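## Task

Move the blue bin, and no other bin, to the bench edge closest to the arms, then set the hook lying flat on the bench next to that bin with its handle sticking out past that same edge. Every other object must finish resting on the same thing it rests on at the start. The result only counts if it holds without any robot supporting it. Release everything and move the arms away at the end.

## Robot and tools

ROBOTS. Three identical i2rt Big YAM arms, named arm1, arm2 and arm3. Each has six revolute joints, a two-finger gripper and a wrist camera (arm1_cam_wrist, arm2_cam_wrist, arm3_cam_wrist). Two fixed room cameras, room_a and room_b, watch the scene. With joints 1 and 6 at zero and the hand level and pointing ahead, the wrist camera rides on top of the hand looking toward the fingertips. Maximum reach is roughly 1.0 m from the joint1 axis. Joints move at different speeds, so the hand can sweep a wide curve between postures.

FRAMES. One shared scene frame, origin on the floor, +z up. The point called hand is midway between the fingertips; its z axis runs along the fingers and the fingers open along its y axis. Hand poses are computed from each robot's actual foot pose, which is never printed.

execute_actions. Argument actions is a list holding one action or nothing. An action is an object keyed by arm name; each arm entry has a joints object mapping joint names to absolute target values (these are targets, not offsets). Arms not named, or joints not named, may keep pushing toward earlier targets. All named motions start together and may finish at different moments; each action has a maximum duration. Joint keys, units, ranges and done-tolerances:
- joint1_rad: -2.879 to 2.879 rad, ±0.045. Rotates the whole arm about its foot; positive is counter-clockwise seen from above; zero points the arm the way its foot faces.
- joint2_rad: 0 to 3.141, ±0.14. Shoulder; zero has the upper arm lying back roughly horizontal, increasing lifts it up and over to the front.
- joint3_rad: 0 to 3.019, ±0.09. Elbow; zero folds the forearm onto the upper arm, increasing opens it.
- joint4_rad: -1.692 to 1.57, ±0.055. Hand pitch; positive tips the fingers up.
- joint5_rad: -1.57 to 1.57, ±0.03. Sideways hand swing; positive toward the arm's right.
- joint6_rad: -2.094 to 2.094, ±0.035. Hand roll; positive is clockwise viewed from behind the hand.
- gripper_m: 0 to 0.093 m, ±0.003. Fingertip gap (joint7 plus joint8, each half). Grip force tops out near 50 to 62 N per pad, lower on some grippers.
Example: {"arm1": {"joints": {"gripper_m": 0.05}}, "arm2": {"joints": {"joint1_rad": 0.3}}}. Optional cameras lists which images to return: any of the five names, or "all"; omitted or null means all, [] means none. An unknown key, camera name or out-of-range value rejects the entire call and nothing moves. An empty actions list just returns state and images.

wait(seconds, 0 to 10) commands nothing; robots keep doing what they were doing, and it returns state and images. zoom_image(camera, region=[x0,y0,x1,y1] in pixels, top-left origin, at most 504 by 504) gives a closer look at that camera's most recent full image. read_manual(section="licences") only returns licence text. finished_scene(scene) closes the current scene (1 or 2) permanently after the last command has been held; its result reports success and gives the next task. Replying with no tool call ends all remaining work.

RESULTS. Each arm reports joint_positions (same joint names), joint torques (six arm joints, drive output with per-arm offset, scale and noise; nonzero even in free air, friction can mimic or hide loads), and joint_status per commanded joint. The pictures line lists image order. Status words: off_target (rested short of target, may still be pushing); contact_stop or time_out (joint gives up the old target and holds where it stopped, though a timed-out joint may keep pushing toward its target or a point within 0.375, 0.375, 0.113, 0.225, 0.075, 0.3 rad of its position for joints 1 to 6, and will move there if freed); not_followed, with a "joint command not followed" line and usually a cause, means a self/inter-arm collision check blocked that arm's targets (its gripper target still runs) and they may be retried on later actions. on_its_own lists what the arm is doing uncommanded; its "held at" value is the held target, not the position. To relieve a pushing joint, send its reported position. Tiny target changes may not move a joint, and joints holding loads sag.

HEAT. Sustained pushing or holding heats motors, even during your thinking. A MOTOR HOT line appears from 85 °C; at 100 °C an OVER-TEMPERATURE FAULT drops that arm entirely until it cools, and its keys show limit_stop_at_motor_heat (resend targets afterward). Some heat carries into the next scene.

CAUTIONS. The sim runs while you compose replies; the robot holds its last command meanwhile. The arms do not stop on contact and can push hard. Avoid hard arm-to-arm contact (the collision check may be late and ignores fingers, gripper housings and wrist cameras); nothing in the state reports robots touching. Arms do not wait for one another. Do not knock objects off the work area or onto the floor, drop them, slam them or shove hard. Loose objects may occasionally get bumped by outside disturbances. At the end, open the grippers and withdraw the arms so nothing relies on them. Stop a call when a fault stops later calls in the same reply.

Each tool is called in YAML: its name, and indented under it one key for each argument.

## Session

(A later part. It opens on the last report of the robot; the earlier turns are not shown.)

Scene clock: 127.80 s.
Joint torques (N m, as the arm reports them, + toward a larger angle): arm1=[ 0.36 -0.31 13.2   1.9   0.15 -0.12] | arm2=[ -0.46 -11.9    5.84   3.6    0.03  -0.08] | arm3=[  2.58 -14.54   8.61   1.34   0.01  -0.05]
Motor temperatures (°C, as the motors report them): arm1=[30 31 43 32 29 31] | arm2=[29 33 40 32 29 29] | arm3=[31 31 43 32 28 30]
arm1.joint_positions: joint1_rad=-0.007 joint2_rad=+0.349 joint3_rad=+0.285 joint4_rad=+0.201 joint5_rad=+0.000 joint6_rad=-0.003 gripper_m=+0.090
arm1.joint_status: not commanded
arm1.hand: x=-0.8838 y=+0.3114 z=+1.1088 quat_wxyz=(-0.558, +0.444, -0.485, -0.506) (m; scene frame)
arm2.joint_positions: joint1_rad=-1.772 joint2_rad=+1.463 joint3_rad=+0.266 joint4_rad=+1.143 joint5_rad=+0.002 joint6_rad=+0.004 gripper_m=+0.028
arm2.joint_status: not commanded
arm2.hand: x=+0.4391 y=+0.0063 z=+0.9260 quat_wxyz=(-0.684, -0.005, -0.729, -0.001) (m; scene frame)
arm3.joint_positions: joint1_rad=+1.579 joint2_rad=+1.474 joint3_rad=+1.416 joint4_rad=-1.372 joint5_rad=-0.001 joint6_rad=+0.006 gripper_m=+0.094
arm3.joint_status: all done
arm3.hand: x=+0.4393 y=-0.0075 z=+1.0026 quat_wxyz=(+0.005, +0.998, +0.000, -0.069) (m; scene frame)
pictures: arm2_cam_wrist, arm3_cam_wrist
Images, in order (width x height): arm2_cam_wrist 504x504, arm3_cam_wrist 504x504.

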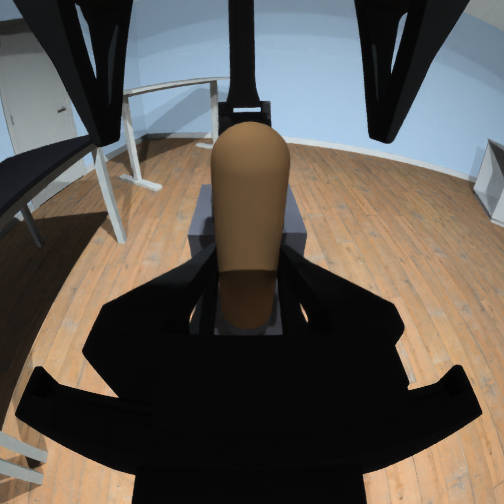

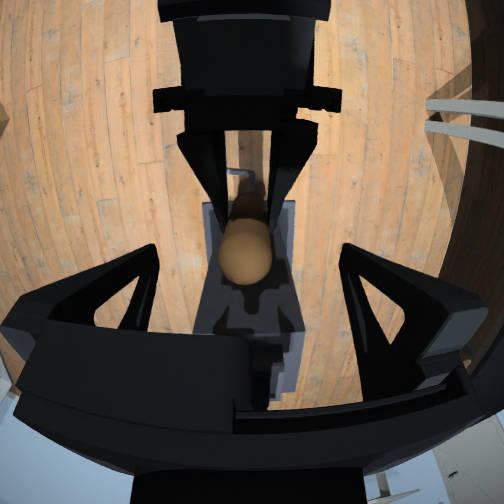

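execute_actions:
  actions:
    - {"arm3":{"joints":{"joint1_rad":1.6,"joint3_rad":1.345,"joint4_rad":-1.345}}}
  cameras: ["arm2_cam_wrist","arm3_cam_wrist"]

Scene clock: 135.20 s.
Joint torques (N m, as the arm reports them, + toward a larger angle): arm1=[ 0.23 -0.04 13.17  1.76  0.13 -0.09] | arm2=[ -0.46 -12.14   5.85   3.61   0.02  -0.09] | arm3=[  2.5  -13.95   8.33   1.14   0.01  -0.06]
Motor temperatures (°C, as the motors report them): arm1=[30 31 43 32 29 31] | arm2=[29 33 39 32 29 29] | arm3=[31 31 42 32 28 30]
arm1.joint_positions: joint1_rad=-0.007 joint2_rad=+0.349 joint3_rad=+0.285 joint4_rad=+0.201 joint5_rad=+0.000 joint6_rad=-0.003 gripper_m=+0.090
arm1.joint_status: not commanded
arm1.hand: x=-0.8838 y=+0.3114 z=+1.1088 quat_wxyz=(-0.558, +0.444, -0.485, -0.506) (m; scene frame)
arm2.joint_positions: joint1_rad=-1.772 joint2_rad=+1.463 joint3_rad=+0.266 joint4_rad=+1.143 joint5_rad=+0.002 joint6_rad=+0.004 gripper_m=+0.028
arm2.joint_status: not commanded
arm2.hand: x=+0.4391 y=+0.0063 z=+0.9260 quat_wxyz=(-0.684, -0.005, -0.729, -0.001) (m; scene frame)
arm3.joint_positions: joint1_rad=+1.587 joint2_rad=+1.470 joint3_rad=+1.343 joint4_rad=-1.355 joint5_rad=-0.001 joint6_rad=+0.006 gripper_m=+0.094
arm3.joint_status: all done
arm3.hand: x=+0.4560 y=-0.0112 z=+0.9747 quat_wxyz=(+0.005, +0.999, +0.004, -0.042) (m; scene frame)
pictures: arm2_cam_wrist, arm3_cam_wrist
Images, in order (width x height): arm2_cam_wrist 504x504, arm3_cam_wrist 504x504.

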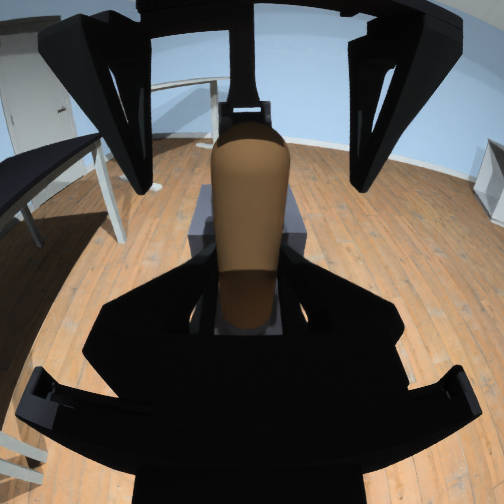

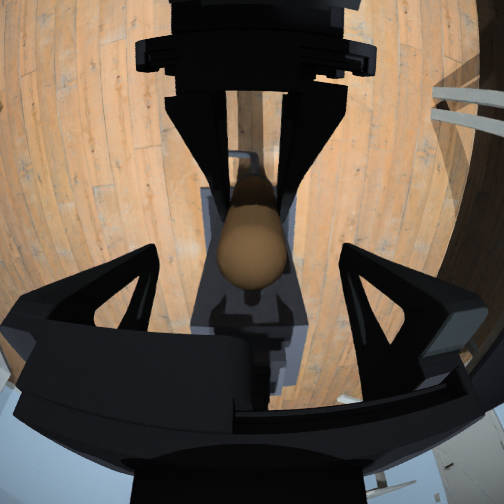

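execute_actions:
  actions:
    - {"arm3":{"joints":{"joint3_rad":1.305,"joint4_rad":-1.3}}}
  cameras: ["arm2_cam_wrist","arm3_cam_wrist"]

Scene clock: 138.60 s.
Joint torques (N m, as the arm reports them, + toward a larger angle): arm1=[ 0.9   0.48 13.17  1.82  0.13 -0.11] | arm2=[ -0.56 -11.98   5.84   3.61   0.02  -0.09] | arm3=[  2.39 -14.26   8.01   1.24   0.01  -0.05]
Motor temperatures (°C, as the motors report them): arm1=[30 31 43 32 29 31] | arm2=[29 33 39 32 29 29] | arm3=[31 31 41 32 28 30]
arm1.joint_positions: joint1_rad=-0.007 joint2_rad=+0.349 joint3_rad=+0.285 joint4_rad=+0.201 joint5_rad=+0.000 joint6_rad=-0.003 gripper_m=+0.090
arm1.joint_status: not commanded
arm1.hand: x=-0.8838 y=+0.3114 z=+1.1088 quat_wxyz=(-0.558, +0.444, -0.485, -0.506) (m; scene frame)
arm2.joint_positions: joint1_rad=-1.772 joint2_rad=+1.463 joint3_rad=+0.266 joint4_rad=+1.143 joint5_rad=+0.002 joint6_rad=+0.004 gripper_m=+0.028
arm2.joint_status: not commanded
arm2.hand: x=+0.4391 y=+0.0063 z=+0.9260 quat_wxyz=(-0.684, -0.005, -0.729, -0.001) (m; scene frame)
arm3.joint_positions: joint1_rad=+1.587 joint2_rad=+1.470 joint3_rad=+1.306 joint4_rad=-1.311 joint5_rad=-0.001 joint6_rad=+0.006 gripper_m=+0.094
arm3.joint_status: all done
arm3.hand: x=+0.4566 y=-0.0113 z=+0.9611 quat_wxyz=(+0.005, +0.999, +0.004, -0.046) (m; scene frame)
pictures: arm2_cam_wrist, arm3_cam_wrist
Images, in order (width x height): arm2_cam_wrist 504x504, arm3_cam_wrist 504x504.

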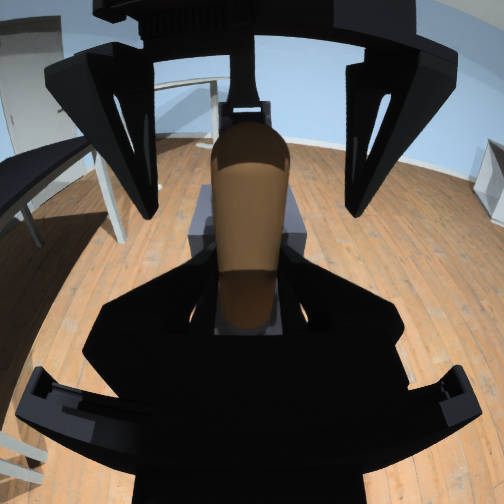

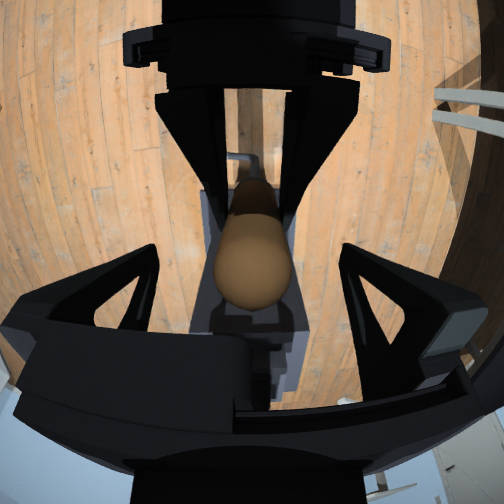

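execute_actions:
  actions:
    - {"arm3":{"joints":{"gripper_m":0.01}}}
  cameras: ["arm2_cam_wrist"]

execute_actions:
  actions:
    - {"arm2":{"joints":{"gripper_m":0.09}}}
  cameras: []

execute_actions:
  actions:
    - {"arm2":{"joints":{"joint2_rad":1.49,"joint3_rad":0.02,"joint4_rad":1.48}}}
  cameras: ["arm2_cam_wrist","arm3_cam_wrist"]

Scene clock: 146.73 s.
Joint torques (N m, as the arm reports them, + toward a larger angle): arm1=[-0.04  0.01 13.18  1.65  0.18 -0.09] | arm2=[ -0.62 -11.97   5.82   3.59  -0.06  -0.07] | arm3=[  2.84 -14.22   8.04   1.17  -0.17  -0.04]
Motor temperatures (°C, as the motors report them): arm1=[30 31 43 32 29 31] | arm2=[29 33 39 32 29 29] | arm3=[31 31 41 32 28 30]
arm1.joint_positions: joint1_rad=-0.007 joint2_rad=+0.349 joint3_rad=+0.285 joint4_rad=+0.201 joint5_rad=+0.000 joint6_rad=-0.003 gripper_m=+0.090
arm1.joint_status: not commanded
arm1.hand: x=-0.8838 y=+0.3114 z=+1.1088 quat_wxyz=(-0.558, +0.444, -0.485, -0.506) (m; scene frame)
arm2.joint_positions: joint1_rad=-1.772 joint2_rad=+1.463 joint3_rad=+0.266 joint4_rad=+1.143 joint5_rad=+0.005 joint6_rad=+0.004 gripper_m=+0.028
arm2.joint_status: not commanded
arm2.hand: x=+0.4391 y=+0.0055 z=+0.9260 quat_wxyz=(-0.684, -0.006, -0.729, +0.000) (m; scene frame)
arm3.joint_positions: joint1_rad=+1.587 joint2_rad=+1.470 joint3_rad=+1.306 joint4_rad=-1.311 joint5_rad=+0.004 joint6_rad=+0.004 gripper_m=+0.029
arm3.joint_status: gripper_m off_target (ended at +0.029, target +0.010)
arm3.hand: x=+0.4565 y=-0.0105 z=+0.9611 quat_wxyz=(+0.003, +0.999, +0.004, -0.046) (m; scene frame)
pictures: arm2_cam_wrist
Images, in order (width x height): arm2_cam_wrist 504x504.

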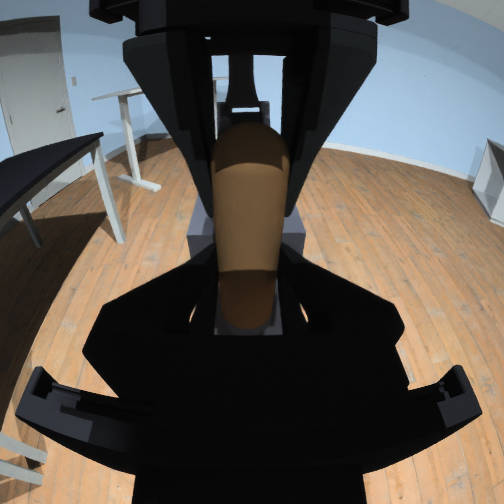

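Scene clock: 147.43 s.
Joint torques (N m, as the arm reports them, + toward a larger angle): arm1=[-0.22 -0.49 13.32  1.84  0.16 -0.12] | arm2=[ -0.43 -10.35   5.93   2.81   0.02  -0.07] | arm3=[  2.66 -15.01   8.93   1.11  -0.11  -0.03]
Motor temperatures (°C, as the motors report them): arm1=[30 31 43 32 29 31] | arm2=[29 33 39 32 29 29] | arm3=[31 31 41 32 28 30]
arm1.joint_positions: joint1_rad=-0.007 joint2_rad=+0.349 joint3_rad=+0.285 joint4_rad=+0.201 joint5_rad=+0.000 joint6_rad=-0.003 gripper_m=+0.090
arm1.joint_status: not commanded
arm1.hand: x=-0.8838 y=+0.3114 z=+1.1088 quat_wxyz=(-0.558, +0.444, -0.485, -0.506) (m; scene frame)
arm2.joint_positions: joint1_rad=-1.772 joint2_rad=+1.448 joint3_rad=+0.266 joint4_rad=+1.161 joint5_rad=+0.003 joint6_rad=+0.004 gripper_m=+0.090
arm2.joint_status: all done
arm2.hand: x=+0.4391 y=+0.0058 z=+0.9367 quat_wxyz=(-0.696, -0.005, -0.718, +0.000) (m; scene frame)
arm3.joint_positions: joint1_rad=+1.587 joint2_rad=+1.477 joint3_rad=+1.295 joint4_rad=-1.311 joint5_rad=+0.003 joint6_rad=+0.004 gripper_m=+0.029
arm3.joint_status: not commanded
arm3.hand: x=+0.4593 y=-0.0107 z=+0.9537 quat_wxyz=(+0.003, +0.999, +0.005, -0.037) (m; scene frame)
pictures: none
No camera images: the call's "cameras" was empty. Leave "cameras" out to get every camera's image.

Scene clock: 148.47 s.
Joint torques (N m, as the arm reports them, + toward a larger angle): arm1=[ 0.04 -0.32 13.11  1.81  0.16 -0.1 ] | arm2=[-0.52 -6.57  2.41  2.83  0.02 -0.08] | arm3=[  2.47 -14.63   8.84   1.13  -0.11  -0.06]
Motor temperatures (°C, as the motors report them): arm1=[30 31 43 32 29 31] | arm2=[29 33 39 32 29 29] | arm3=[31 31 41 32 28 30]
arm1.joint_positions: joint1_rad=-0.007 joint2_rad=+0.349 joint3_rad=+0.285 joint4_rad=+0.201 joint5_rad=+0.000 joint6_rad=-0.003 gripper_m=+0.090
arm1.joint_status: not commanded
arm1.hand: x=-0.8838 y=+0.3114 z=+1.1088 quat_wxyz=(-0.558, +0.444, -0.485, -0.506) (m; scene frame)
arm2.joint_positions: joint1_rad=-1.772 joint2_rad=+1.488 joint3_rad=+0.015 joint4_rad=+1.460 joint5_rad=+0.003 joint6_rad=+0.004 gripper_m=+0.090
arm2.joint_status: all done
arm2.hand: x=+0.3467 y=+0.0063 z=+0.9114 quat_wxyz=(-0.699, -0.005, -0.715, +0.000) (m; scene frame)
arm3.joint_positions: joint1_rad=+1.587 joint2_rad=+1.477 joint3_rad=+1.295 joint4_rad=-1.311 joint5_rad=+0.003 joint6_rad=+0.004 gripper_m=+0.029
arm3.joint_status: not commanded
arm3.hand: x=+0.4593 y=-0.0107 z=+0.9537 quat_wxyz=(+0.003, +0.999, +0.005, -0.037) (m; scene frame)
pictures: arm2_cam_wrist, arm3_cam_wrist
Images, in order (width x height): arm2_cam_wrist 504x504, arm3_cam_wrist 504x504.

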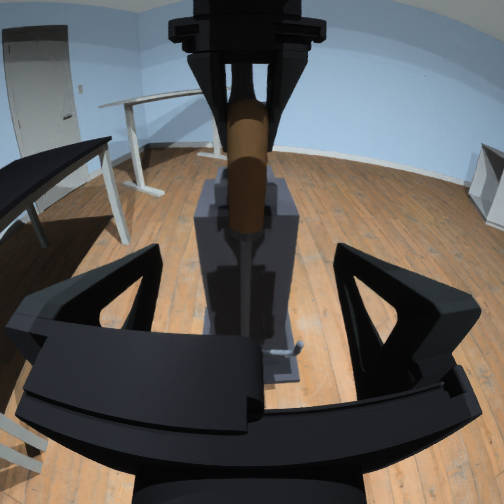

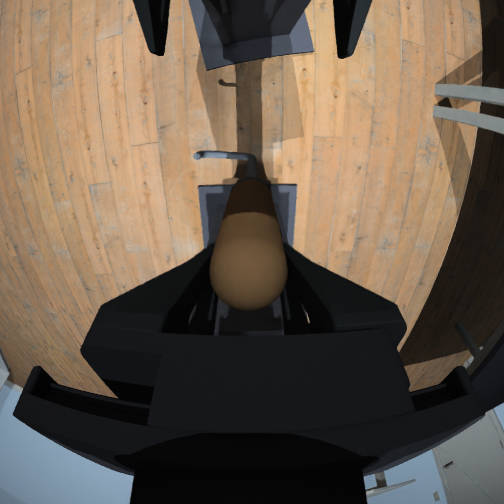

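execute_actions:
  actions:
    - {"arm3":{"joints":{"joint2_rad":0.95,"joint3_rad":1.0,"joint4_rad":-1.57}}}
  cameras: []

execute_actions:
  actions:
    - {"arm3":{"joints":{"joint1_rad":0.02,"joint6_rad":-1.57}},"arm2":{"joints":{"joint1_rad":-0.2,"joint2_rad":0.4,"joint3_rad":0.2,"joint4_rad":0.2}}}
  cameras: ["room_a","arm3_cam_wrist"]

Scene clock: 157.50 s.
Joint torques (N m, as the arm reports them, + toward a larger angle): arm1=[ 0.33 -0.29 12.98  1.74  0.12 -0.1 ] | arm2=[-0.57 -6.53  2.42  2.81  0.01 -0.07] | arm3=[ 2.38 -5.17  8.99  0.55 -0.09 -0.05]
Motor temperatures (°C, as the motors report them): arm1=[30 31 43 32 29 31] | arm2=[29 32 38 32 29 29] | arm3=[31 31 40 32 28 30]
arm1.joint_positions: joint1_rad=-0.007 joint2_rad=+0.349 joint3_rad=+0.285 joint4_rad=+0.201 joint5_rad=+0.000 joint6_rad=-0.003 gripper_m=+0.090
arm1.joint_status: not commanded
arm1.hand: x=-0.8838 y=+0.3114 z=+1.1088 quat_wxyz=(-0.558, +0.444, -0.485, -0.506) (m; scene frame)
arm2.joint_positions: joint1_rad=-1.772 joint2_rad=+1.488 joint3_rad=+0.015 joint4_rad=+1.460 joint5_rad=+0.003 joint6_rad=+0.004 gripper_m=+0.090
arm2.joint_status: not commanded
arm2.hand: x=+0.3467 y=+0.0063 z=+0.9114 quat_wxyz=(-0.699, -0.005, -0.715, +0.000) (m; scene frame)
arm3.joint_positions: joint1_rad=+1.587 joint2_rad=+0.957 joint3_rad=+0.991 joint4_rad=-1.569 joint5_rad=+0.003 joint6_rad=+0.004 gripper_m=+0.029
arm3.joint_status: all done
arm3.hand: x=+0.6582 y=-0.0076 z=+1.0013 quat_wxyz=(+0.003, +1.000, +0.005, -0.016) (m; scene frame)
pictures: none
No camera images: the call's "cameras" was empty. Leave "cameras" out to get every camera's image.

Scene clock: 159.67 s.
Joint torques (N m, as the arm reports them, + toward a larger angle): arm1=[ 0.12 -0.29 13.13  1.73  0.11 -0.09] | arm2=[-0.54 -0.66 10.17  1.77  0.15 -0.08] | arm3=[ 0.91 -5.58  8.77  0.53 -0.12 -0.09]
Motor temperatures (°C, as the motors report them): arm1=[30 31 43 32 29 31] | arm2=[29 32 39 32 29 29] | arm3=[31 31 40 32 28 30]
arm1.joint_positions: joint1_rad=-0.007 joint2_rad=+0.349 joint3_rad=+0.285 joint4_rad=+0.201 joint5_rad=+0.000 joint6_rad=-0.003 gripper_m=+0.090
arm1.joint_status: not commanded
arm1.hand: x=-0.8838 y=+0.3114 z=+1.1088 quat_wxyz=(-0.558, +0.444, -0.485, -0.506) (m; scene frame)
arm2.joint_positions: joint1_rad=-0.203 joint2_rad=+0.401 joint3_rad=+0.184 joint4_rad=+0.205 joint5_rad=-0.002 joint6_rad=+0.004 gripper_m=+0.090
arm2.joint_status: all done
arm2.hand: x=+0.0083 y=+0.3266 z=+1.0415 quat_wxyz=(-0.495, +0.498, -0.506, -0.500) (m; scene frame)
arm3.joint_positions: joint1_rad=+0.029 joint2_rad=+0.959 joint3_rad=+0.991 joint4_rad=-1.569 joint5_rad=+0.001 joint6_rad=-1.562 gripper_m=+0.029
arm3.joint_status: all done
arm3.hand: x=+0.9018 y=+0.2450 z=+0.9997 quat_wxyz=(-0.013, +1.000, +0.009, +0.002) (m; scene frame)
pictures: arm3_cam_wrist, room_a
Images, in order (width x height): arm3_cam_wrist 504x504, room_a 504x504.

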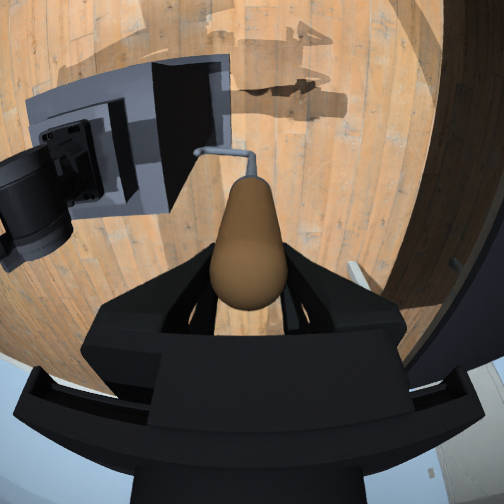

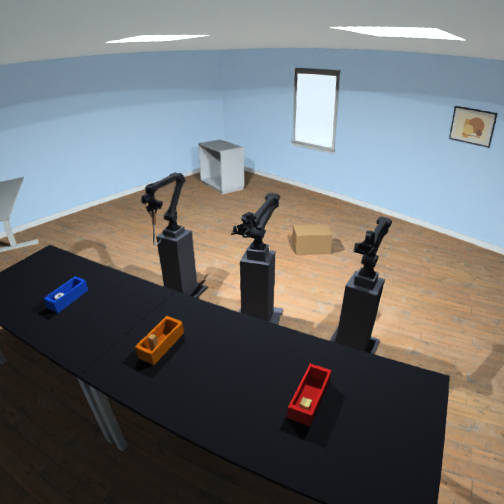

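execute_actions:
  actions:
    - {"arm3":{"joints":{"joint4_rad":-0.05}}}
  cameras: ["room_a","arm3_cam_wrist"]

Scene clock: 169.03 s.
Joint torques (N m, as the arm reports them, + toward a larger angle): arm1=[ 0.04  0.18 13.05  1.81  0.14 -0.09] | arm2=[-0.3  -0.63 10.16  1.72  0.16 -0.09] | arm3=[ 0.72 -9.02 11.13  4.24 -0.07  0.02]
Motor temperatures (°C, as the motors report them): arm1=[30 31 43 32 29 31] | arm2=[29 32 40 32 29 29] | arm3=[31 31 40 32 28 30]
arm1.joint_positions: joint1_rad=-0.007 joint2_rad=+0.349 joint3_rad=+0.285 joint4_rad=+0.201 joint5_rad=+0.000 joint6_rad=-0.003 gripper_m=+0.090
arm1.joint_status: not commanded
arm1.hand: x=-0.8838 y=+0.3114 z=+1.1088 quat_wxyz=(-0.558, +0.444, -0.485, -0.506) (m; scene frame)
arm2.joint_positions: joint1_rad=-0.203 joint2_rad=+0.401 joint3_rad=+0.184 joint4_rad=+0.205 joint5_rad=-0.002 joint6_rad=+0.004 gripper_m=+0.090
arm2.joint_status: not commanded
arm2.hand: x=+0.0083 y=+0.3266 z=+1.0415 quat_wxyz=(-0.495, +0.498, -0.506, -0.500) (m; scene frame)
arm3.joint_positions: joint1_rad=+0.029 joint2_rad=+0.975 joint3_rad=+0.980 joint4_rad=-0.105 joint5_rad=+0.001 joint6_rad=-1.563 gripper_m=+0.029
arm3.joint_status: all done
arm3.hand: x=+0.8944 y=+0.4888 z=+1.2110 quat_wxyz=(-0.668, +0.744, +0.008, -0.010) (m; scene frame)
pictures: arm3_cam_wrist, room_a
Images, in order (width x height): arm3_cam_wrist 504x504, room_a 504x504.

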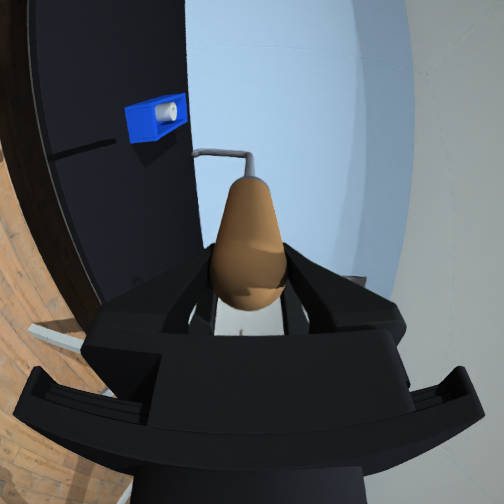

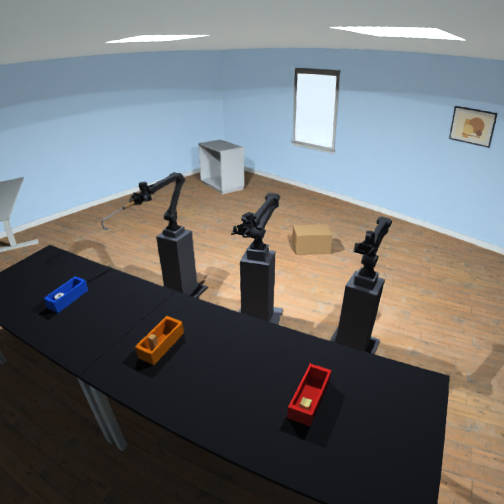

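execute_actions:
  actions:
    - {"arm3":{"joints":{"joint1_rad":0.055,"joint2_rad":2.1,"joint3_rad":1.76,"joint4_rad":0.45}}}
  cameras: ["room_a","arm3_cam_wrist","room_b"]

Scene clock: 176.73 s.
Joint torques (N m, as the arm reports them, + toward a larger angle): arm1=[ 0.32 -0.19 13.06  1.92  0.16 -0.11] | arm2=[-0.48 -0.71 10.18  1.75  0.16 -0.08] | arm3=[  2.49 -31.16  14.3    3.78  -0.05   0.07]
Motor temperatures (°C, as the motors report them): arm1=[30 31 43 32 29 31] | arm2=[29 32 40 32 29 29] | arm3=[31 31 42 32 28 30]
arm1.joint_positions: joint1_rad=-0.007 joint2_rad=+0.349 joint3_rad=+0.285 joint4_rad=+0.201 joint5_rad=+0.000 joint6_rad=-0.003 gripper_m=+0.090
arm1.joint_status: not commanded
arm1.hand: x=-0.8838 y=+0.3114 z=+1.1088 quat_wxyz=(-0.558, +0.444, -0.485, -0.506) (m; scene frame)
arm2.joint_positions: joint1_rad=-0.203 joint2_rad=+0.401 joint3_rad=+0.184 joint4_rad=+0.205 joint5_rad=-0.002 joint6_rad=+0.004 gripper_m=+0.090
arm2.joint_status: not commanded
arm2.hand: x=+0.0083 y=+0.3266 z=+1.0415 quat_wxyz=(-0.495, +0.498, -0.506, -0.500) (m; scene frame)
arm3.joint_positions: joint1_rad=+0.044 joint2_rad=+2.166 joint3_rad=+1.689 joint4_rad=+0.405 joint5_rad=+0.001 joint6_rad=-1.569 gripper_m=+0.029
arm3.joint_status: all done
arm3.hand: x=+0.8722 y=+0.8692 z=+0.9612 quat_wxyz=(-0.678, +0.735, +0.016, -0.013) (m; scene frame)
pictures: arm3_cam_wrist, room_a, room_b
Images, in order (width x height): arm3_cam_wrist 504x504, room_a 504x504, room_b 504x504.

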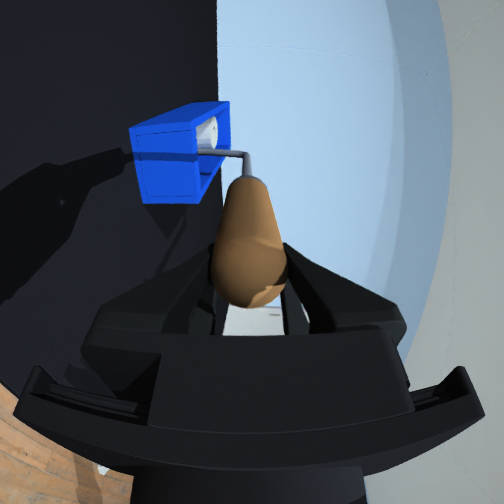

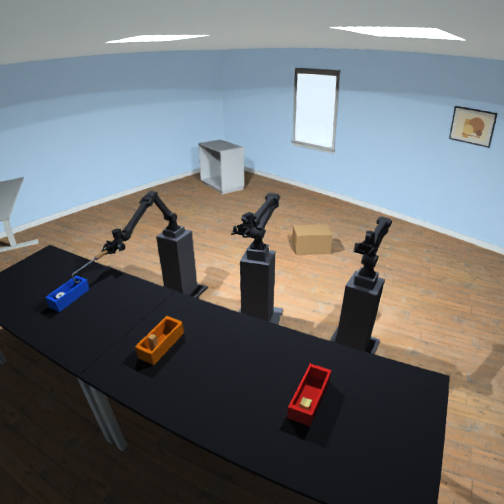

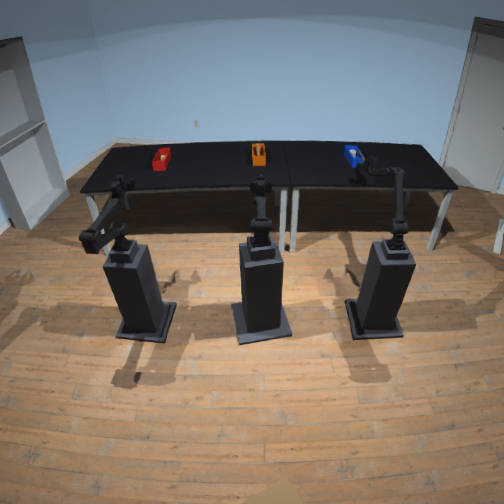

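Lower than planned. Look closer.

zoom_image:
  camera: "arm3_cam_wrist"
  region: [110, 80, 270, 220]

zoom_image:
  camera: "room_a"
  region: [30, 230, 150, 330]

Region (110, 80, 270, 220) of arm3_cam_wrist's 504x504 image, scaled by 3.150, with more detail than that image has; it fills the top 441 rows of this view, and the rest is white.

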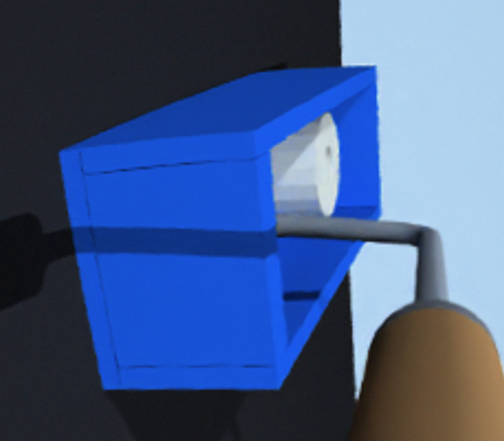

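Region (30, 230, 150, 330) of room_a's 504x504 image, scaled by 4.200, with more detail than that image has.

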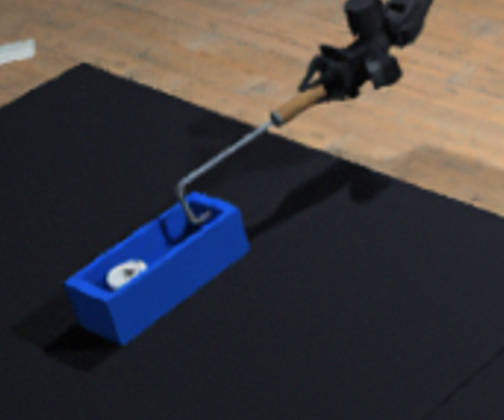

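execute_actions:
  actions:
    - {"arm3":{"joints":{"joint2_rad":2.145}}}
  cameras: ["room_a","arm3_cam_wrist"]

zoom_image:
  camera: "room_a"
  region: [30, 230, 150, 330]

Scene clock: 191.50 s.
Joint torques (N m, as the arm reports them, + toward a larger angle): arm1=[-0.37  0.29 13.28  1.8   0.15 -0.1 ] | arm2=[-0.59 -0.64 10.15  1.73  0.16 -0.09] | arm3=[  2.37 -29.49  14.15   3.93  -0.04   0.09]
Motor temperatures (°C, as the motors report them): arm1=[30 31 44 32 29 31] | arm2=[29 32 41 32 29 29] | arm3=[31 33 44 32 28 30]
arm1.joint_positions: joint1_rad=-0.007 joint2_rad=+0.349 joint3_rad=+0.285 joint4_rad=+0.201 joint5_rad=+0.000 joint6_rad=-0.003 gripper_m=+0.090
arm1.joint_status: not commanded
arm1.hand: x=-0.8838 y=+0.3114 z=+1.1088 quat_wxyz=(-0.558, +0.444, -0.485, -0.506) (m; scene frame)
arm2.joint_positions: joint1_rad=-0.203 joint2_rad=+0.401 joint3_rad=+0.184 joint4_rad=+0.205 joint5_rad=-0.002 joint6_rad=+0.004 gripper_m=+0.090
arm2.joint_status: not commanded
arm2.hand: x=+0.0083 y=+0.3266 z=+1.0415 quat_wxyz=(-0.495, +0.498, -0.506, -0.500) (m; scene frame)
arm3.joint_positions: joint1_rad=+0.044 joint2_rad=+2.195 joint3_rad=+1.689 joint4_rad=+0.405 joint5_rad=+0.001 joint6_rad=-1.569 gripper_m=+0.029
arm3.joint_status: all done
arm3.hand: x=+0.8722 y=+0.8710 z=+0.9367 quat_wxyz=(-0.667, +0.744, +0.016, -0.013) (m; scene frame)
pictures: arm3_cam_wrist, room_a
Images, in order (width x height): arm3_cam_wrist 504x504, room_a 504x504.

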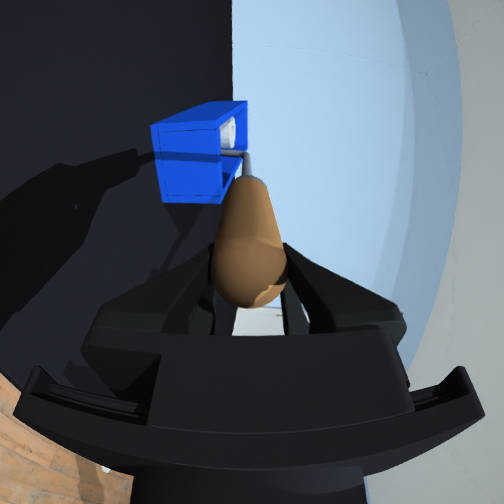

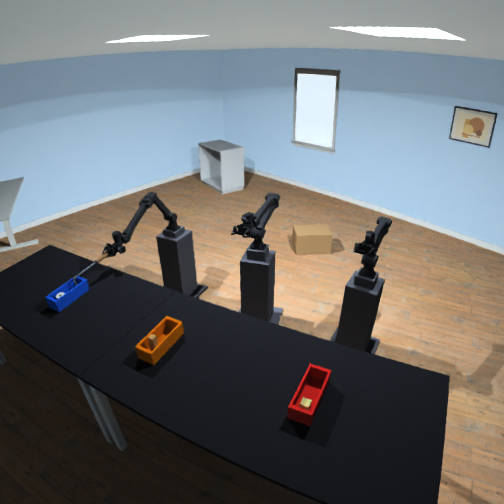

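Region (30, 230, 150, 330) of room_a's 504x504 image, scaled by 4.200, with more detail than that image has.

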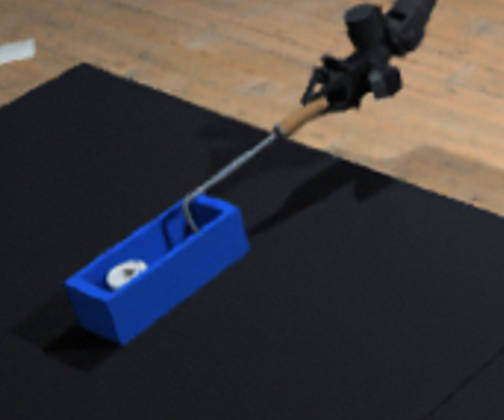

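execute_actions:
  actions:
    - {"arm3":{"joints":{"joint2_rad":1.975,"joint3_rad":1.36,"joint4_rad":0.625}}}
  cameras: ["arm3_cam_wrist"]

Scene clock: 199.20 s.
Joint torques (N m, as the arm reports them, + toward a larger angle): arm1=[ 0.08 -0.24 13.18  1.72  0.15 -0.13] | arm2=[-0.53 -0.67 10.19  1.77  0.16 -0.07] | arm3=[  2.51 -24.12   7.45   2.74  -0.05   0.09]
Motor temperatures (°C, as the motors report them): arm1=[30 31 44 32 29 31] | arm2=[29 32 41 32 29 29] | arm3=[31 33 45 32 28 30]
arm1.joint_positions: joint1_rad=-0.007 joint2_rad=+0.349 joint3_rad=+0.285 joint4_rad=+0.201 joint5_rad=+0.000 joint6_rad=-0.003 gripper_m=+0.090
arm1.joint_status: not commanded
arm1.hand: x=-0.8838 y=+0.3114 z=+1.1088 quat_wxyz=(-0.558, +0.444, -0.485, -0.506) (m; scene frame)
arm2.joint_positions: joint1_rad=-0.203 joint2_rad=+0.401 joint3_rad=+0.184 joint4_rad=+0.205 joint5_rad=-0.002 joint6_rad=+0.004 gripper_m=+0.090
arm2.joint_status: not commanded
arm2.hand: x=+0.0083 y=+0.3266 z=+1.0415 quat_wxyz=(-0.495, +0.498, -0.506, -0.500) (m; scene frame)
arm3.joint_positions: joint1_rad=+0.044 joint2_rad=+2.003 joint3_rad=+1.363 joint4_rad=+0.607 joint5_rad=+0.001 joint6_rad=-1.570 gripper_m=+0.029
arm3.joint_status: all done
arm3.hand: x=+0.8755 y=+0.7884 z=+0.9584 quat_wxyz=(-0.692, +0.722, +0.016, -0.013) (m; scene frame)
pictures: arm3_cam_wrist
Images, in order (width x height): arm3_cam_wrist 504x504.

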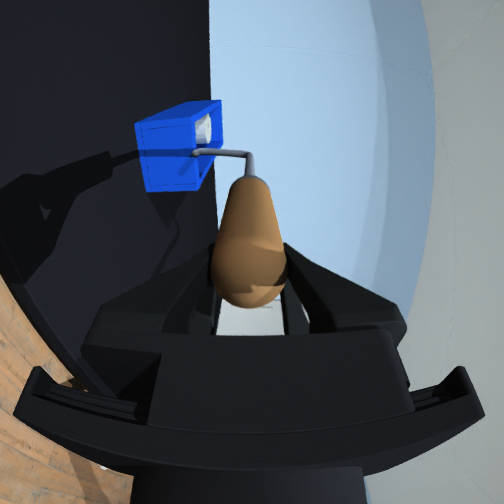

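execute_actions:
  actions:
    - {"arm3":{"joints":{"joint2_rad":2.08,"joint3_rad":1.75,"joint4_rad":0.5}}}
  cameras: []

execute_actions:
  actions:
    - {"arm3":{"joints":{"joint2_rad":2.16,"joint4_rad":0.41}}}
  cameras: ["arm3_cam_wrist","room_a"]

zoom_image:
  camera: "room_a"
  region: [30, 230, 150, 330]

Scene clock: 207.37 s.
Joint torques (N m, as the arm reports them, + toward a larger angle): arm1=[-0.13  0.   13.19  1.7   0.14 -0.13] | arm2=[-0.53 -0.64 10.17  1.74  0.16 -0.08] | arm3=[  2.47 -30.05  16.23   3.34  -0.05   0.09]
Motor temperatures (°C, as the motors report them): arm1=[30 31 44 32 29 31] | arm2=[29 32 41 32 29 29] | arm3=[31 34 44 32 28 30]
arm1.joint_positions: joint1_rad=-0.007 joint2_rad=+0.349 joint3_rad=+0.285 joint4_rad=+0.201 joint5_rad=+0.000 joint6_rad=-0.003 gripper_m=+0.090
arm1.joint_status: not commanded
arm1.hand: x=-0.8838 y=+0.3114 z=+1.1088 quat_wxyz=(-0.558, +0.444, -0.485, -0.506) (m; scene frame)
arm2.joint_positions: joint1_rad=-0.203 joint2_rad=+0.401 joint3_rad=+0.184 joint4_rad=+0.205 joint5_rad=-0.002 joint6_rad=+0.004 gripper_m=+0.090
arm2.joint_status: not commanded
arm2.hand: x=+0.0083 y=+0.3266 z=+1.0415 quat_wxyz=(-0.495, +0.498, -0.506, -0.500) (m; scene frame)
arm3.joint_positions: joint1_rad=+0.044 joint2_rad=+2.142 joint3_rad=+1.656 joint4_rad=+0.470 joint5_rad=+0.001 joint6_rad=-1.570 gripper_m=+0.029
arm3.joint_status: joint3_rad time_out (moved +0.293 of +0.387); the others done
arm3.on_its_own: joint3_rad reads +1.656 and still pushes toward +1.750 since a time_out
arm3.hand: x=+0.8724 y=+0.8615 z=+0.9785 quat_wxyz=(-0.698, +0.716, +0.016, -0.013) (m; scene frame)
pictures: none
No camera images: the call's "cameras" was empty. Leave "cameras" out to get every camera's image.

not run: a stop came earlier in this reply.

This scene's latest camera images include none from room_a. They are from: arm3_cam_wrist. Call execute_actions without "cameras", or with room_a in "cameras", to get its image.

execute_actions:
  actions:
    - {"arm3":{"joints":{"joint2_rad":2.16,"joint3_rad":1.73,"joint4_rad":0.45}}}
  cameras: ["arm3_cam_wrist","room_a"]

zoom_image:
  camera: "room_a"
  region: [30, 230, 150, 330]

Scene clock: 211.97 s.
Joint torques (N m, as the arm reports them, + toward a larger angle): arm1=[ 0.17 -0.31 13.08  1.92  0.11 -0.14] | arm2=[-0.46 -0.53 10.18  1.7   0.15 -0.08] | arm3=[  2.13 -29.34  14.11   2.79  -0.04   0.1 ]
Motor temperatures (°C, as the motors report them): arm1=[30 31 44 32 29 31] | arm2=[29 32 42 32 29 29] | arm3=[31 34 45 32 28 30]
arm1.joint_positions: joint1_rad=-0.007 joint2_rad=+0.349 joint3_rad=+0.285 joint4_rad=+0.201 joint5_rad=+0.000 joint6_rad=-0.003 gripper_m=+0.090
arm1.joint_status: not commanded
arm1.hand: x=-0.8838 y=+0.3114 z=+1.1088 quat_wxyz=(-0.558, +0.444, -0.485, -0.506) (m; scene frame)
arm2.joint_positions: joint1_rad=-0.203 joint2_rad=+0.401 joint3_rad=+0.184 joint4_rad=+0.205 joint5_rad=-0.002 joint6_rad=+0.004 gripper_m=+0.090
arm2.joint_status: not commanded
arm2.hand: x=+0.0083 y=+0.3266 z=+1.0415 quat_wxyz=(-0.495, +0.498, -0.506, -0.500) (m; scene frame)
arm3.joint_positions: joint1_rad=+0.044 joint2_rad=+2.211 joint3_rad=+1.657 joint4_rad=+0.431 joint5_rad=+0.001 joint6_rad=-1.570 gripper_m=+0.029
arm3.joint_status: all done
arm3.hand: x=+0.8725 y=+0.8652 z=+0.9111 quat_wxyz=(-0.659, +0.752, +0.017, -0.012) (m; scene frame)
pictures: arm3_cam_wrist, room_a
Images, in order (width x height): arm3_cam_wrist 504x504, room_a 504x504.

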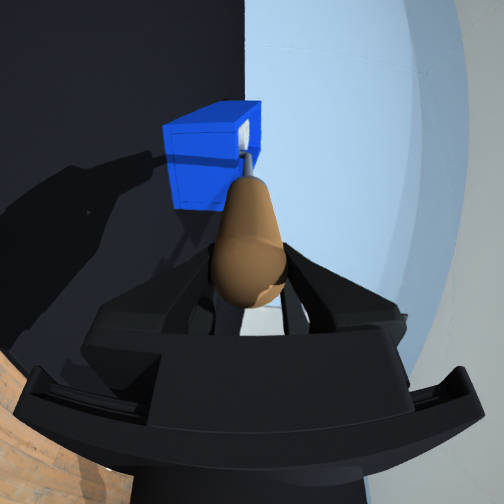

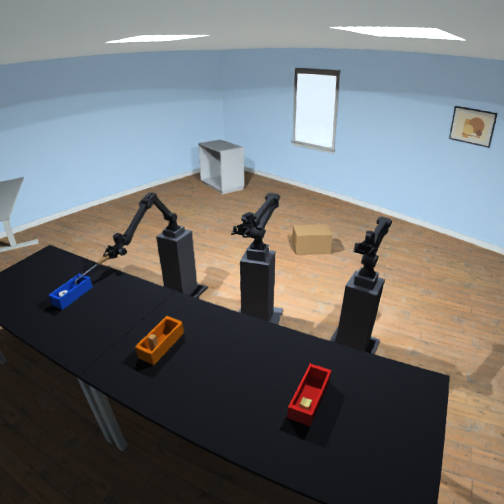

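Region (30, 230, 150, 330) of room_a's 504x504 image, scaled by 4.200, with more detail than that image has.

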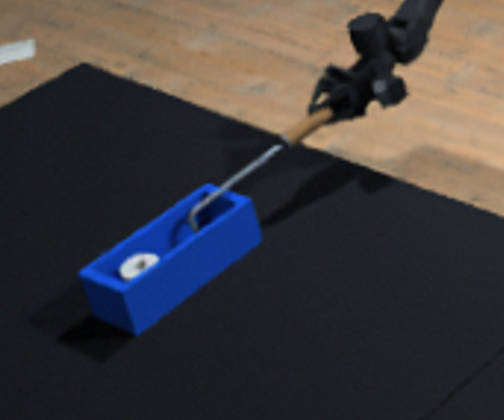

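execute_actions:
  actions:
    - {"arm3":{"joints":{"joint2_rad":2.02,"joint3_rad":1.34,"joint4_rad":0.6}}}
  cameras: ["arm3_cam_wrist"]

Scene clock: 215.87 s.
Joint torques (N m, as the arm reports them, + toward a larger angle): arm1=[-0.22 -0.23 13.02  1.74  0.16 -0.12] | arm2=[-0.66 -0.68 10.18  1.72  0.16 -0.07] | arm3=[  2.39 -24.33   7.36   2.65  -0.06   0.11]
Motor temperatures (°C, as the motors report them): arm1=[30 31 44 32 29 31] | arm2=[29 32 42 32 29 29] | arm3=[31 34 45 32 28 30]
arm1.joint_positions: joint1_rad=-0.007 joint2_rad=+0.349 joint3_rad=+0.285 joint4_rad=+0.201 joint5_rad=+0.000 joint6_rad=-0.003 gripper_m=+0.090
arm1.joint_status: not commanded
arm1.hand: x=-0.8838 y=+0.3114 z=+1.1088 quat_wxyz=(-0.558, +0.444, -0.485, -0.506) (m; scene frame)
arm2.joint_positions: joint1_rad=-0.203 joint2_rad=+0.401 joint3_rad=+0.184 joint4_rad=+0.205 joint5_rad=-0.002 joint6_rad=+0.004 gripper_m=+0.090
arm2.joint_status: not commanded
arm2.hand: x=+0.0083 y=+0.3266 z=+1.0415 quat_wxyz=(-0.495, +0.498, -0.506, -0.500) (m; scene frame)
arm3.joint_positions: joint1_rad=+0.044 joint2_rad=+2.050 joint3_rad=+1.339 joint4_rad=+0.585 joint5_rad=+0.000 joint6_rad=-1.571 gripper_m=+0.029
arm3.joint_status: all done
arm3.hand: x=+0.8759 y=+0.7839 z=+0.9044 quat_wxyz=(-0.658, +0.753, +0.017, -0.012) (m; scene frame)
pictures: arm3_cam_wrist
Images, in order (width x height): arm3_cam_wrist 504x504.

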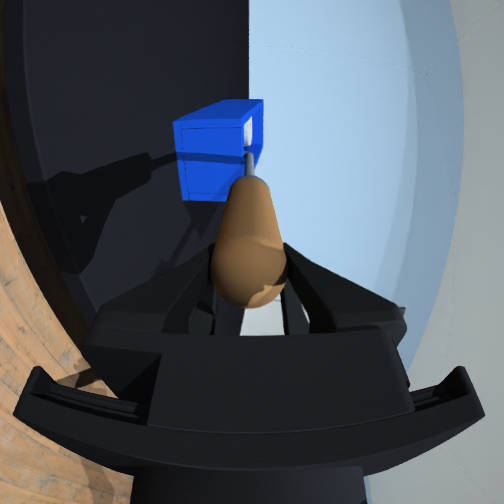

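execute_actions:
  actions:
    - {"arm3":{"joints":{"joint2_rad":1.865,"joint3_rad":1.075,"joint4_rad":0.715}}}
  cameras: ["arm3_cam_wrist"]

execute_actions:
  actions:
    - {"arm3":{"joints":{"joint2_rad":1.72,"joint3_rad":0.83,"joint4_rad":0.805}}}
  cameras: ["arm3_cam_wrist","room_a"]

Scene clock: 220.30 s.
Joint torques (N m, as the arm reports them, + toward a larger angle): arm1=[ 0.39 -0.1  13.22  1.95  0.18 -0.13] | arm2=[-0.42 -0.72 10.15  1.75  0.14 -0.08] | arm3=[  2.33 -21.27   6.57   3.13  -0.05   0.11]
Motor temperatures (°C, as the motors report them): arm1=[30 31 44 32 29 31] | arm2=[29 32 42 32 29 29] | arm3=[31 34 44 32 28 30]
arm1.joint_positions: joint1_rad=-0.007 joint2_rad=+0.349 joint3_rad=+0.285 joint4_rad=+0.201 joint5_rad=+0.000 joint6_rad=-0.003 gripper_m=+0.090
arm1.joint_status: not commanded
arm1.hand: x=-0.8838 y=+0.3114 z=+1.1088 quat_wxyz=(-0.558, +0.444, -0.485, -0.506) (m; scene frame)
arm2.joint_positions: joint1_rad=-0.203 joint2_rad=+0.401 joint3_rad=+0.184 joint4_rad=+0.205 joint5_rad=-0.002 joint6_rad=+0.004 gripper_m=+0.090
arm2.joint_status: not commanded
arm2.hand: x=+0.0083 y=+0.3266 z=+1.0415 quat_wxyz=(-0.495, +0.498, -0.506, -0.500) (m; scene frame)
arm3.joint_positions: joint1_rad=+0.044 joint2_rad=+1.897 joint3_rad=+1.076 joint4_rad=+0.688 joint5_rad=+0.000 joint6_rad=-1.571 gripper_m=+0.029
arm3.joint_status: all done
arm3.hand: x=+0.8792 y=+0.7052 z=+0.9050 quat_wxyz=(-0.655, +0.755, +0.017, -0.012) (m; scene frame)
pictures: arm3_cam_wrist
Images, in order (width x height): arm3_cam_wrist 504x504.

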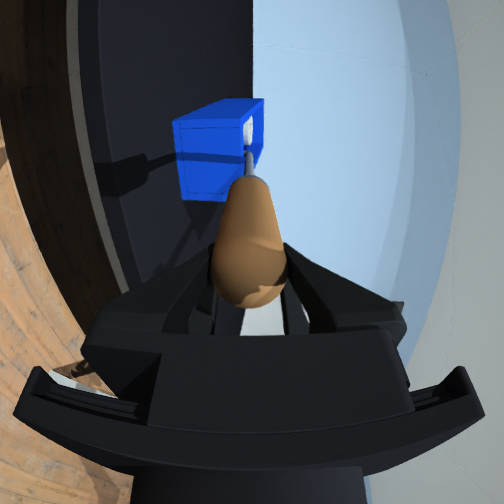

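Scene clock: 221.20 s.
Joint torques (N m, as the arm reports them, + toward a larger angle): arm1=[-0.65 -0.74 13.16  1.83  0.13 -0.07] | arm2=[-0.52 -0.57 10.17  1.74  0.15 -0.08] | arm3=[  2.49 -17.41   6.11   3.2   -0.06   0.1 ]
Motor temperatures (°C, as the motors report them): arm1=[30 31 44 32 29 31] | arm2=[29 32 42 32 29 29] | arm3=[31 34 44 32 28 30]
arm1.joint_positions: joint1_rad=-0.007 joint2_rad=+0.349 joint3_rad=+0.285 joint4_rad=+0.201 joint5_rad=+0.000 joint6_rad=-0.003 gripper_m=+0.090
arm1.joint_status: not commanded
arm1.hand: x=-0.8838 y=+0.3114 z=+1.1088 quat_wxyz=(-0.558, +0.444, -0.485, -0.506) (m; scene frame)
arm2.joint_positions: joint1_rad=-0.203 joint2_rad=+0.401 joint3_rad=+0.184 joint4_rad=+0.205 joint5_rad=-0.002 joint6_rad=+0.004 gripper_m=+0.090
arm2.joint_status: not commanded
arm2.hand: x=+0.0083 y=+0.3266 z=+1.0415 quat_wxyz=(-0.495, +0.498, -0.506, -0.500) (m; scene frame)
arm3.joint_positions: joint1_rad=+0.044 joint2_rad=+1.746 joint3_rad=+0.830 joint4_rad=+0.777 joint5_rad=+0.000 joint6_rad=-1.571 gripper_m=+0.029
arm3.joint_status: all done
arm3.hand: x=+0.8825 y=+0.6246 z=+0.9046 quat_wxyz=(-0.653, +0.757, +0.017, -0.012) (m; scene frame)
pictures: arm3_cam_wrist, room_a
Images, in order (width x height): arm3_cam_wrist 504x504, room_a 504x504.

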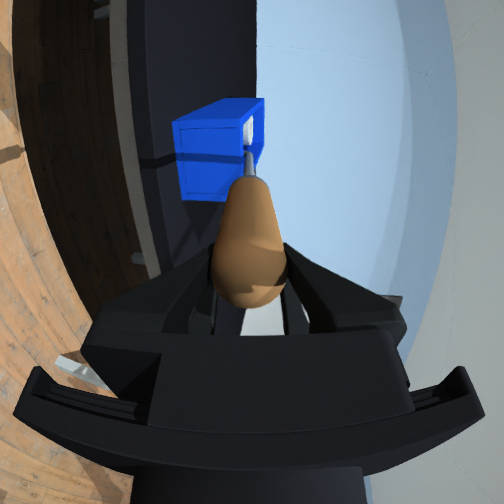

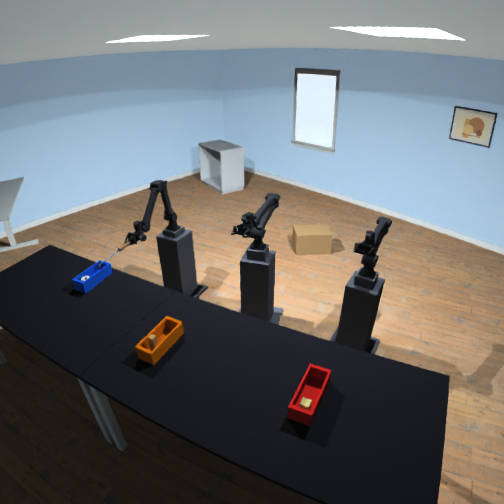

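execute_actions:
  actions:
    - {"arm3":{"joints":{"joint2_rad":1.565,"joint3_rad":0.6,"joint4_rad":0.875}}}
  cameras: ["arm3_cam_wrist","room_a","room_b"]

zoom_image:
  camera: "arm3_cam_wrist"
  region: [130, 80, 290, 220]

Scene clock: 226.80 s.
Joint torques (N m, as the arm reports them, + toward a larger angle): arm1=[ 0.3   0.04 13.14  1.76  0.14 -0.15] | arm2=[-0.48 -0.52 10.17  1.7   0.16 -0.09] | arm3=[  2.46 -13.62   5.91   3.37  -0.05   0.12]
Motor temperatures (°C, as the motors report them): arm1=[30 30 44 32 29 31] | arm2=[29 32 42 32 29 29] | arm3=[31 33 42 32 28 30]
arm1.joint_positions: joint1_rad=-0.007 joint2_rad=+0.349 joint3_rad=+0.285 joint4_rad=+0.201 joint5_rad=+0.000 joint6_rad=-0.003 gripper_m=+0.090
arm1.joint_status: not commanded
arm1.hand: x=-0.8838 y=+0.3114 z=+1.1088 quat_wxyz=(-0.558, +0.444, -0.485, -0.506) (m; scene frame)
arm2.joint_positions: joint1_rad=-0.203 joint2_rad=+0.401 joint3_rad=+0.184 joint4_rad=+0.205 joint5_rad=-0.002 joint6_rad=+0.004 gripper_m=+0.090
arm2.joint_status: not commanded
arm2.hand: x=+0.0083 y=+0.3266 z=+1.0415 quat_wxyz=(-0.495, +0.498, -0.506, -0.500) (m; scene frame)
arm3.joint_positions: joint1_rad=+0.044 joint2_rad=+1.586 joint3_rad=+0.597 joint4_rad=+0.844 joint5_rad=+0.000 joint6_rad=-1.571 gripper_m=+0.029
arm3.joint_status: all done
arm3.hand: x=+0.8860 y=+0.5426 z=+0.9043 quat_wxyz=(-0.651, +0.759, +0.017, -0.012) (m; scene frame)
pictures: arm3_cam_wrist, room_a, room_b
Images, in order (width x height): arm3_cam_wrist 504x504, room_a 504x504, room_b 504x504.

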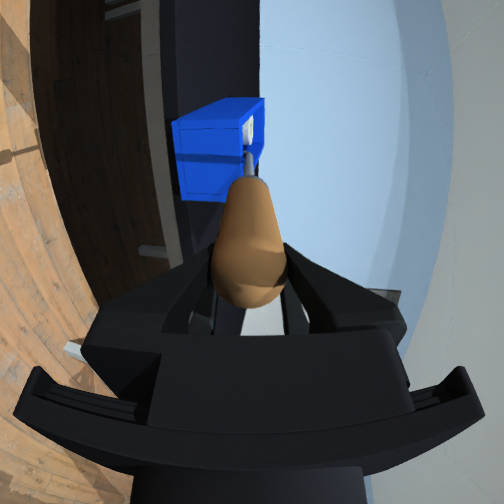

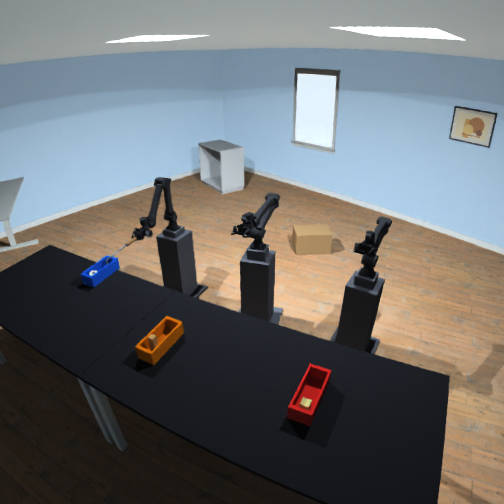

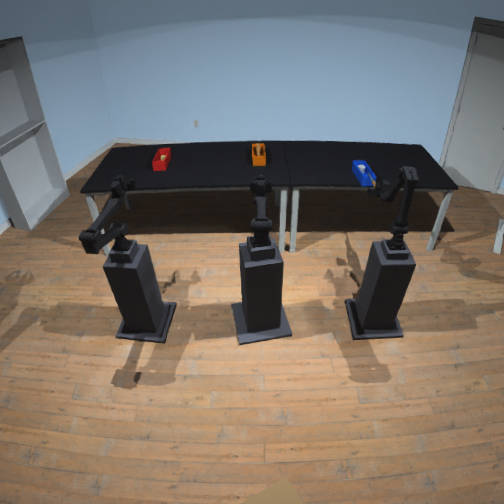

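Region (130, 80, 290, 220) of arm3_cam_wrist's 504x504 image, scaled by 3.150, with more detail than that image has; it fills the top 441 rows of this view, and the rest is white.

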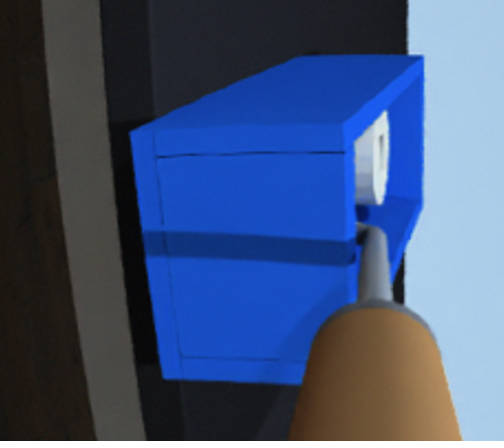

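zoom_image:
  camera: "room_b"
  region: [320, 140, 420, 220]

zoom_image:
  camera: "room_a"
  region: [50, 220, 170, 310]

Region (320, 140, 420, 220) of room_b's 504x504 image, scaled by 5.040, with more detail than that image has; it fills the top 403 rows of this view, and the rest is white.

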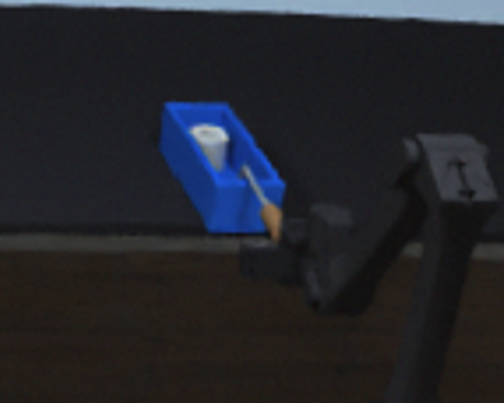

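Region (50, 220, 170, 310) of room_a's 504x504 image, scaled by 4.200, with more detail than that image has; it fills the top 378 rows of this view, and the rest is white.

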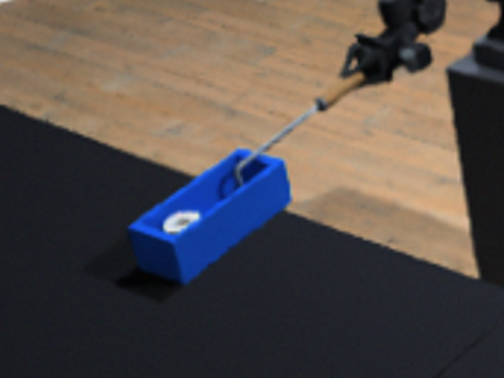

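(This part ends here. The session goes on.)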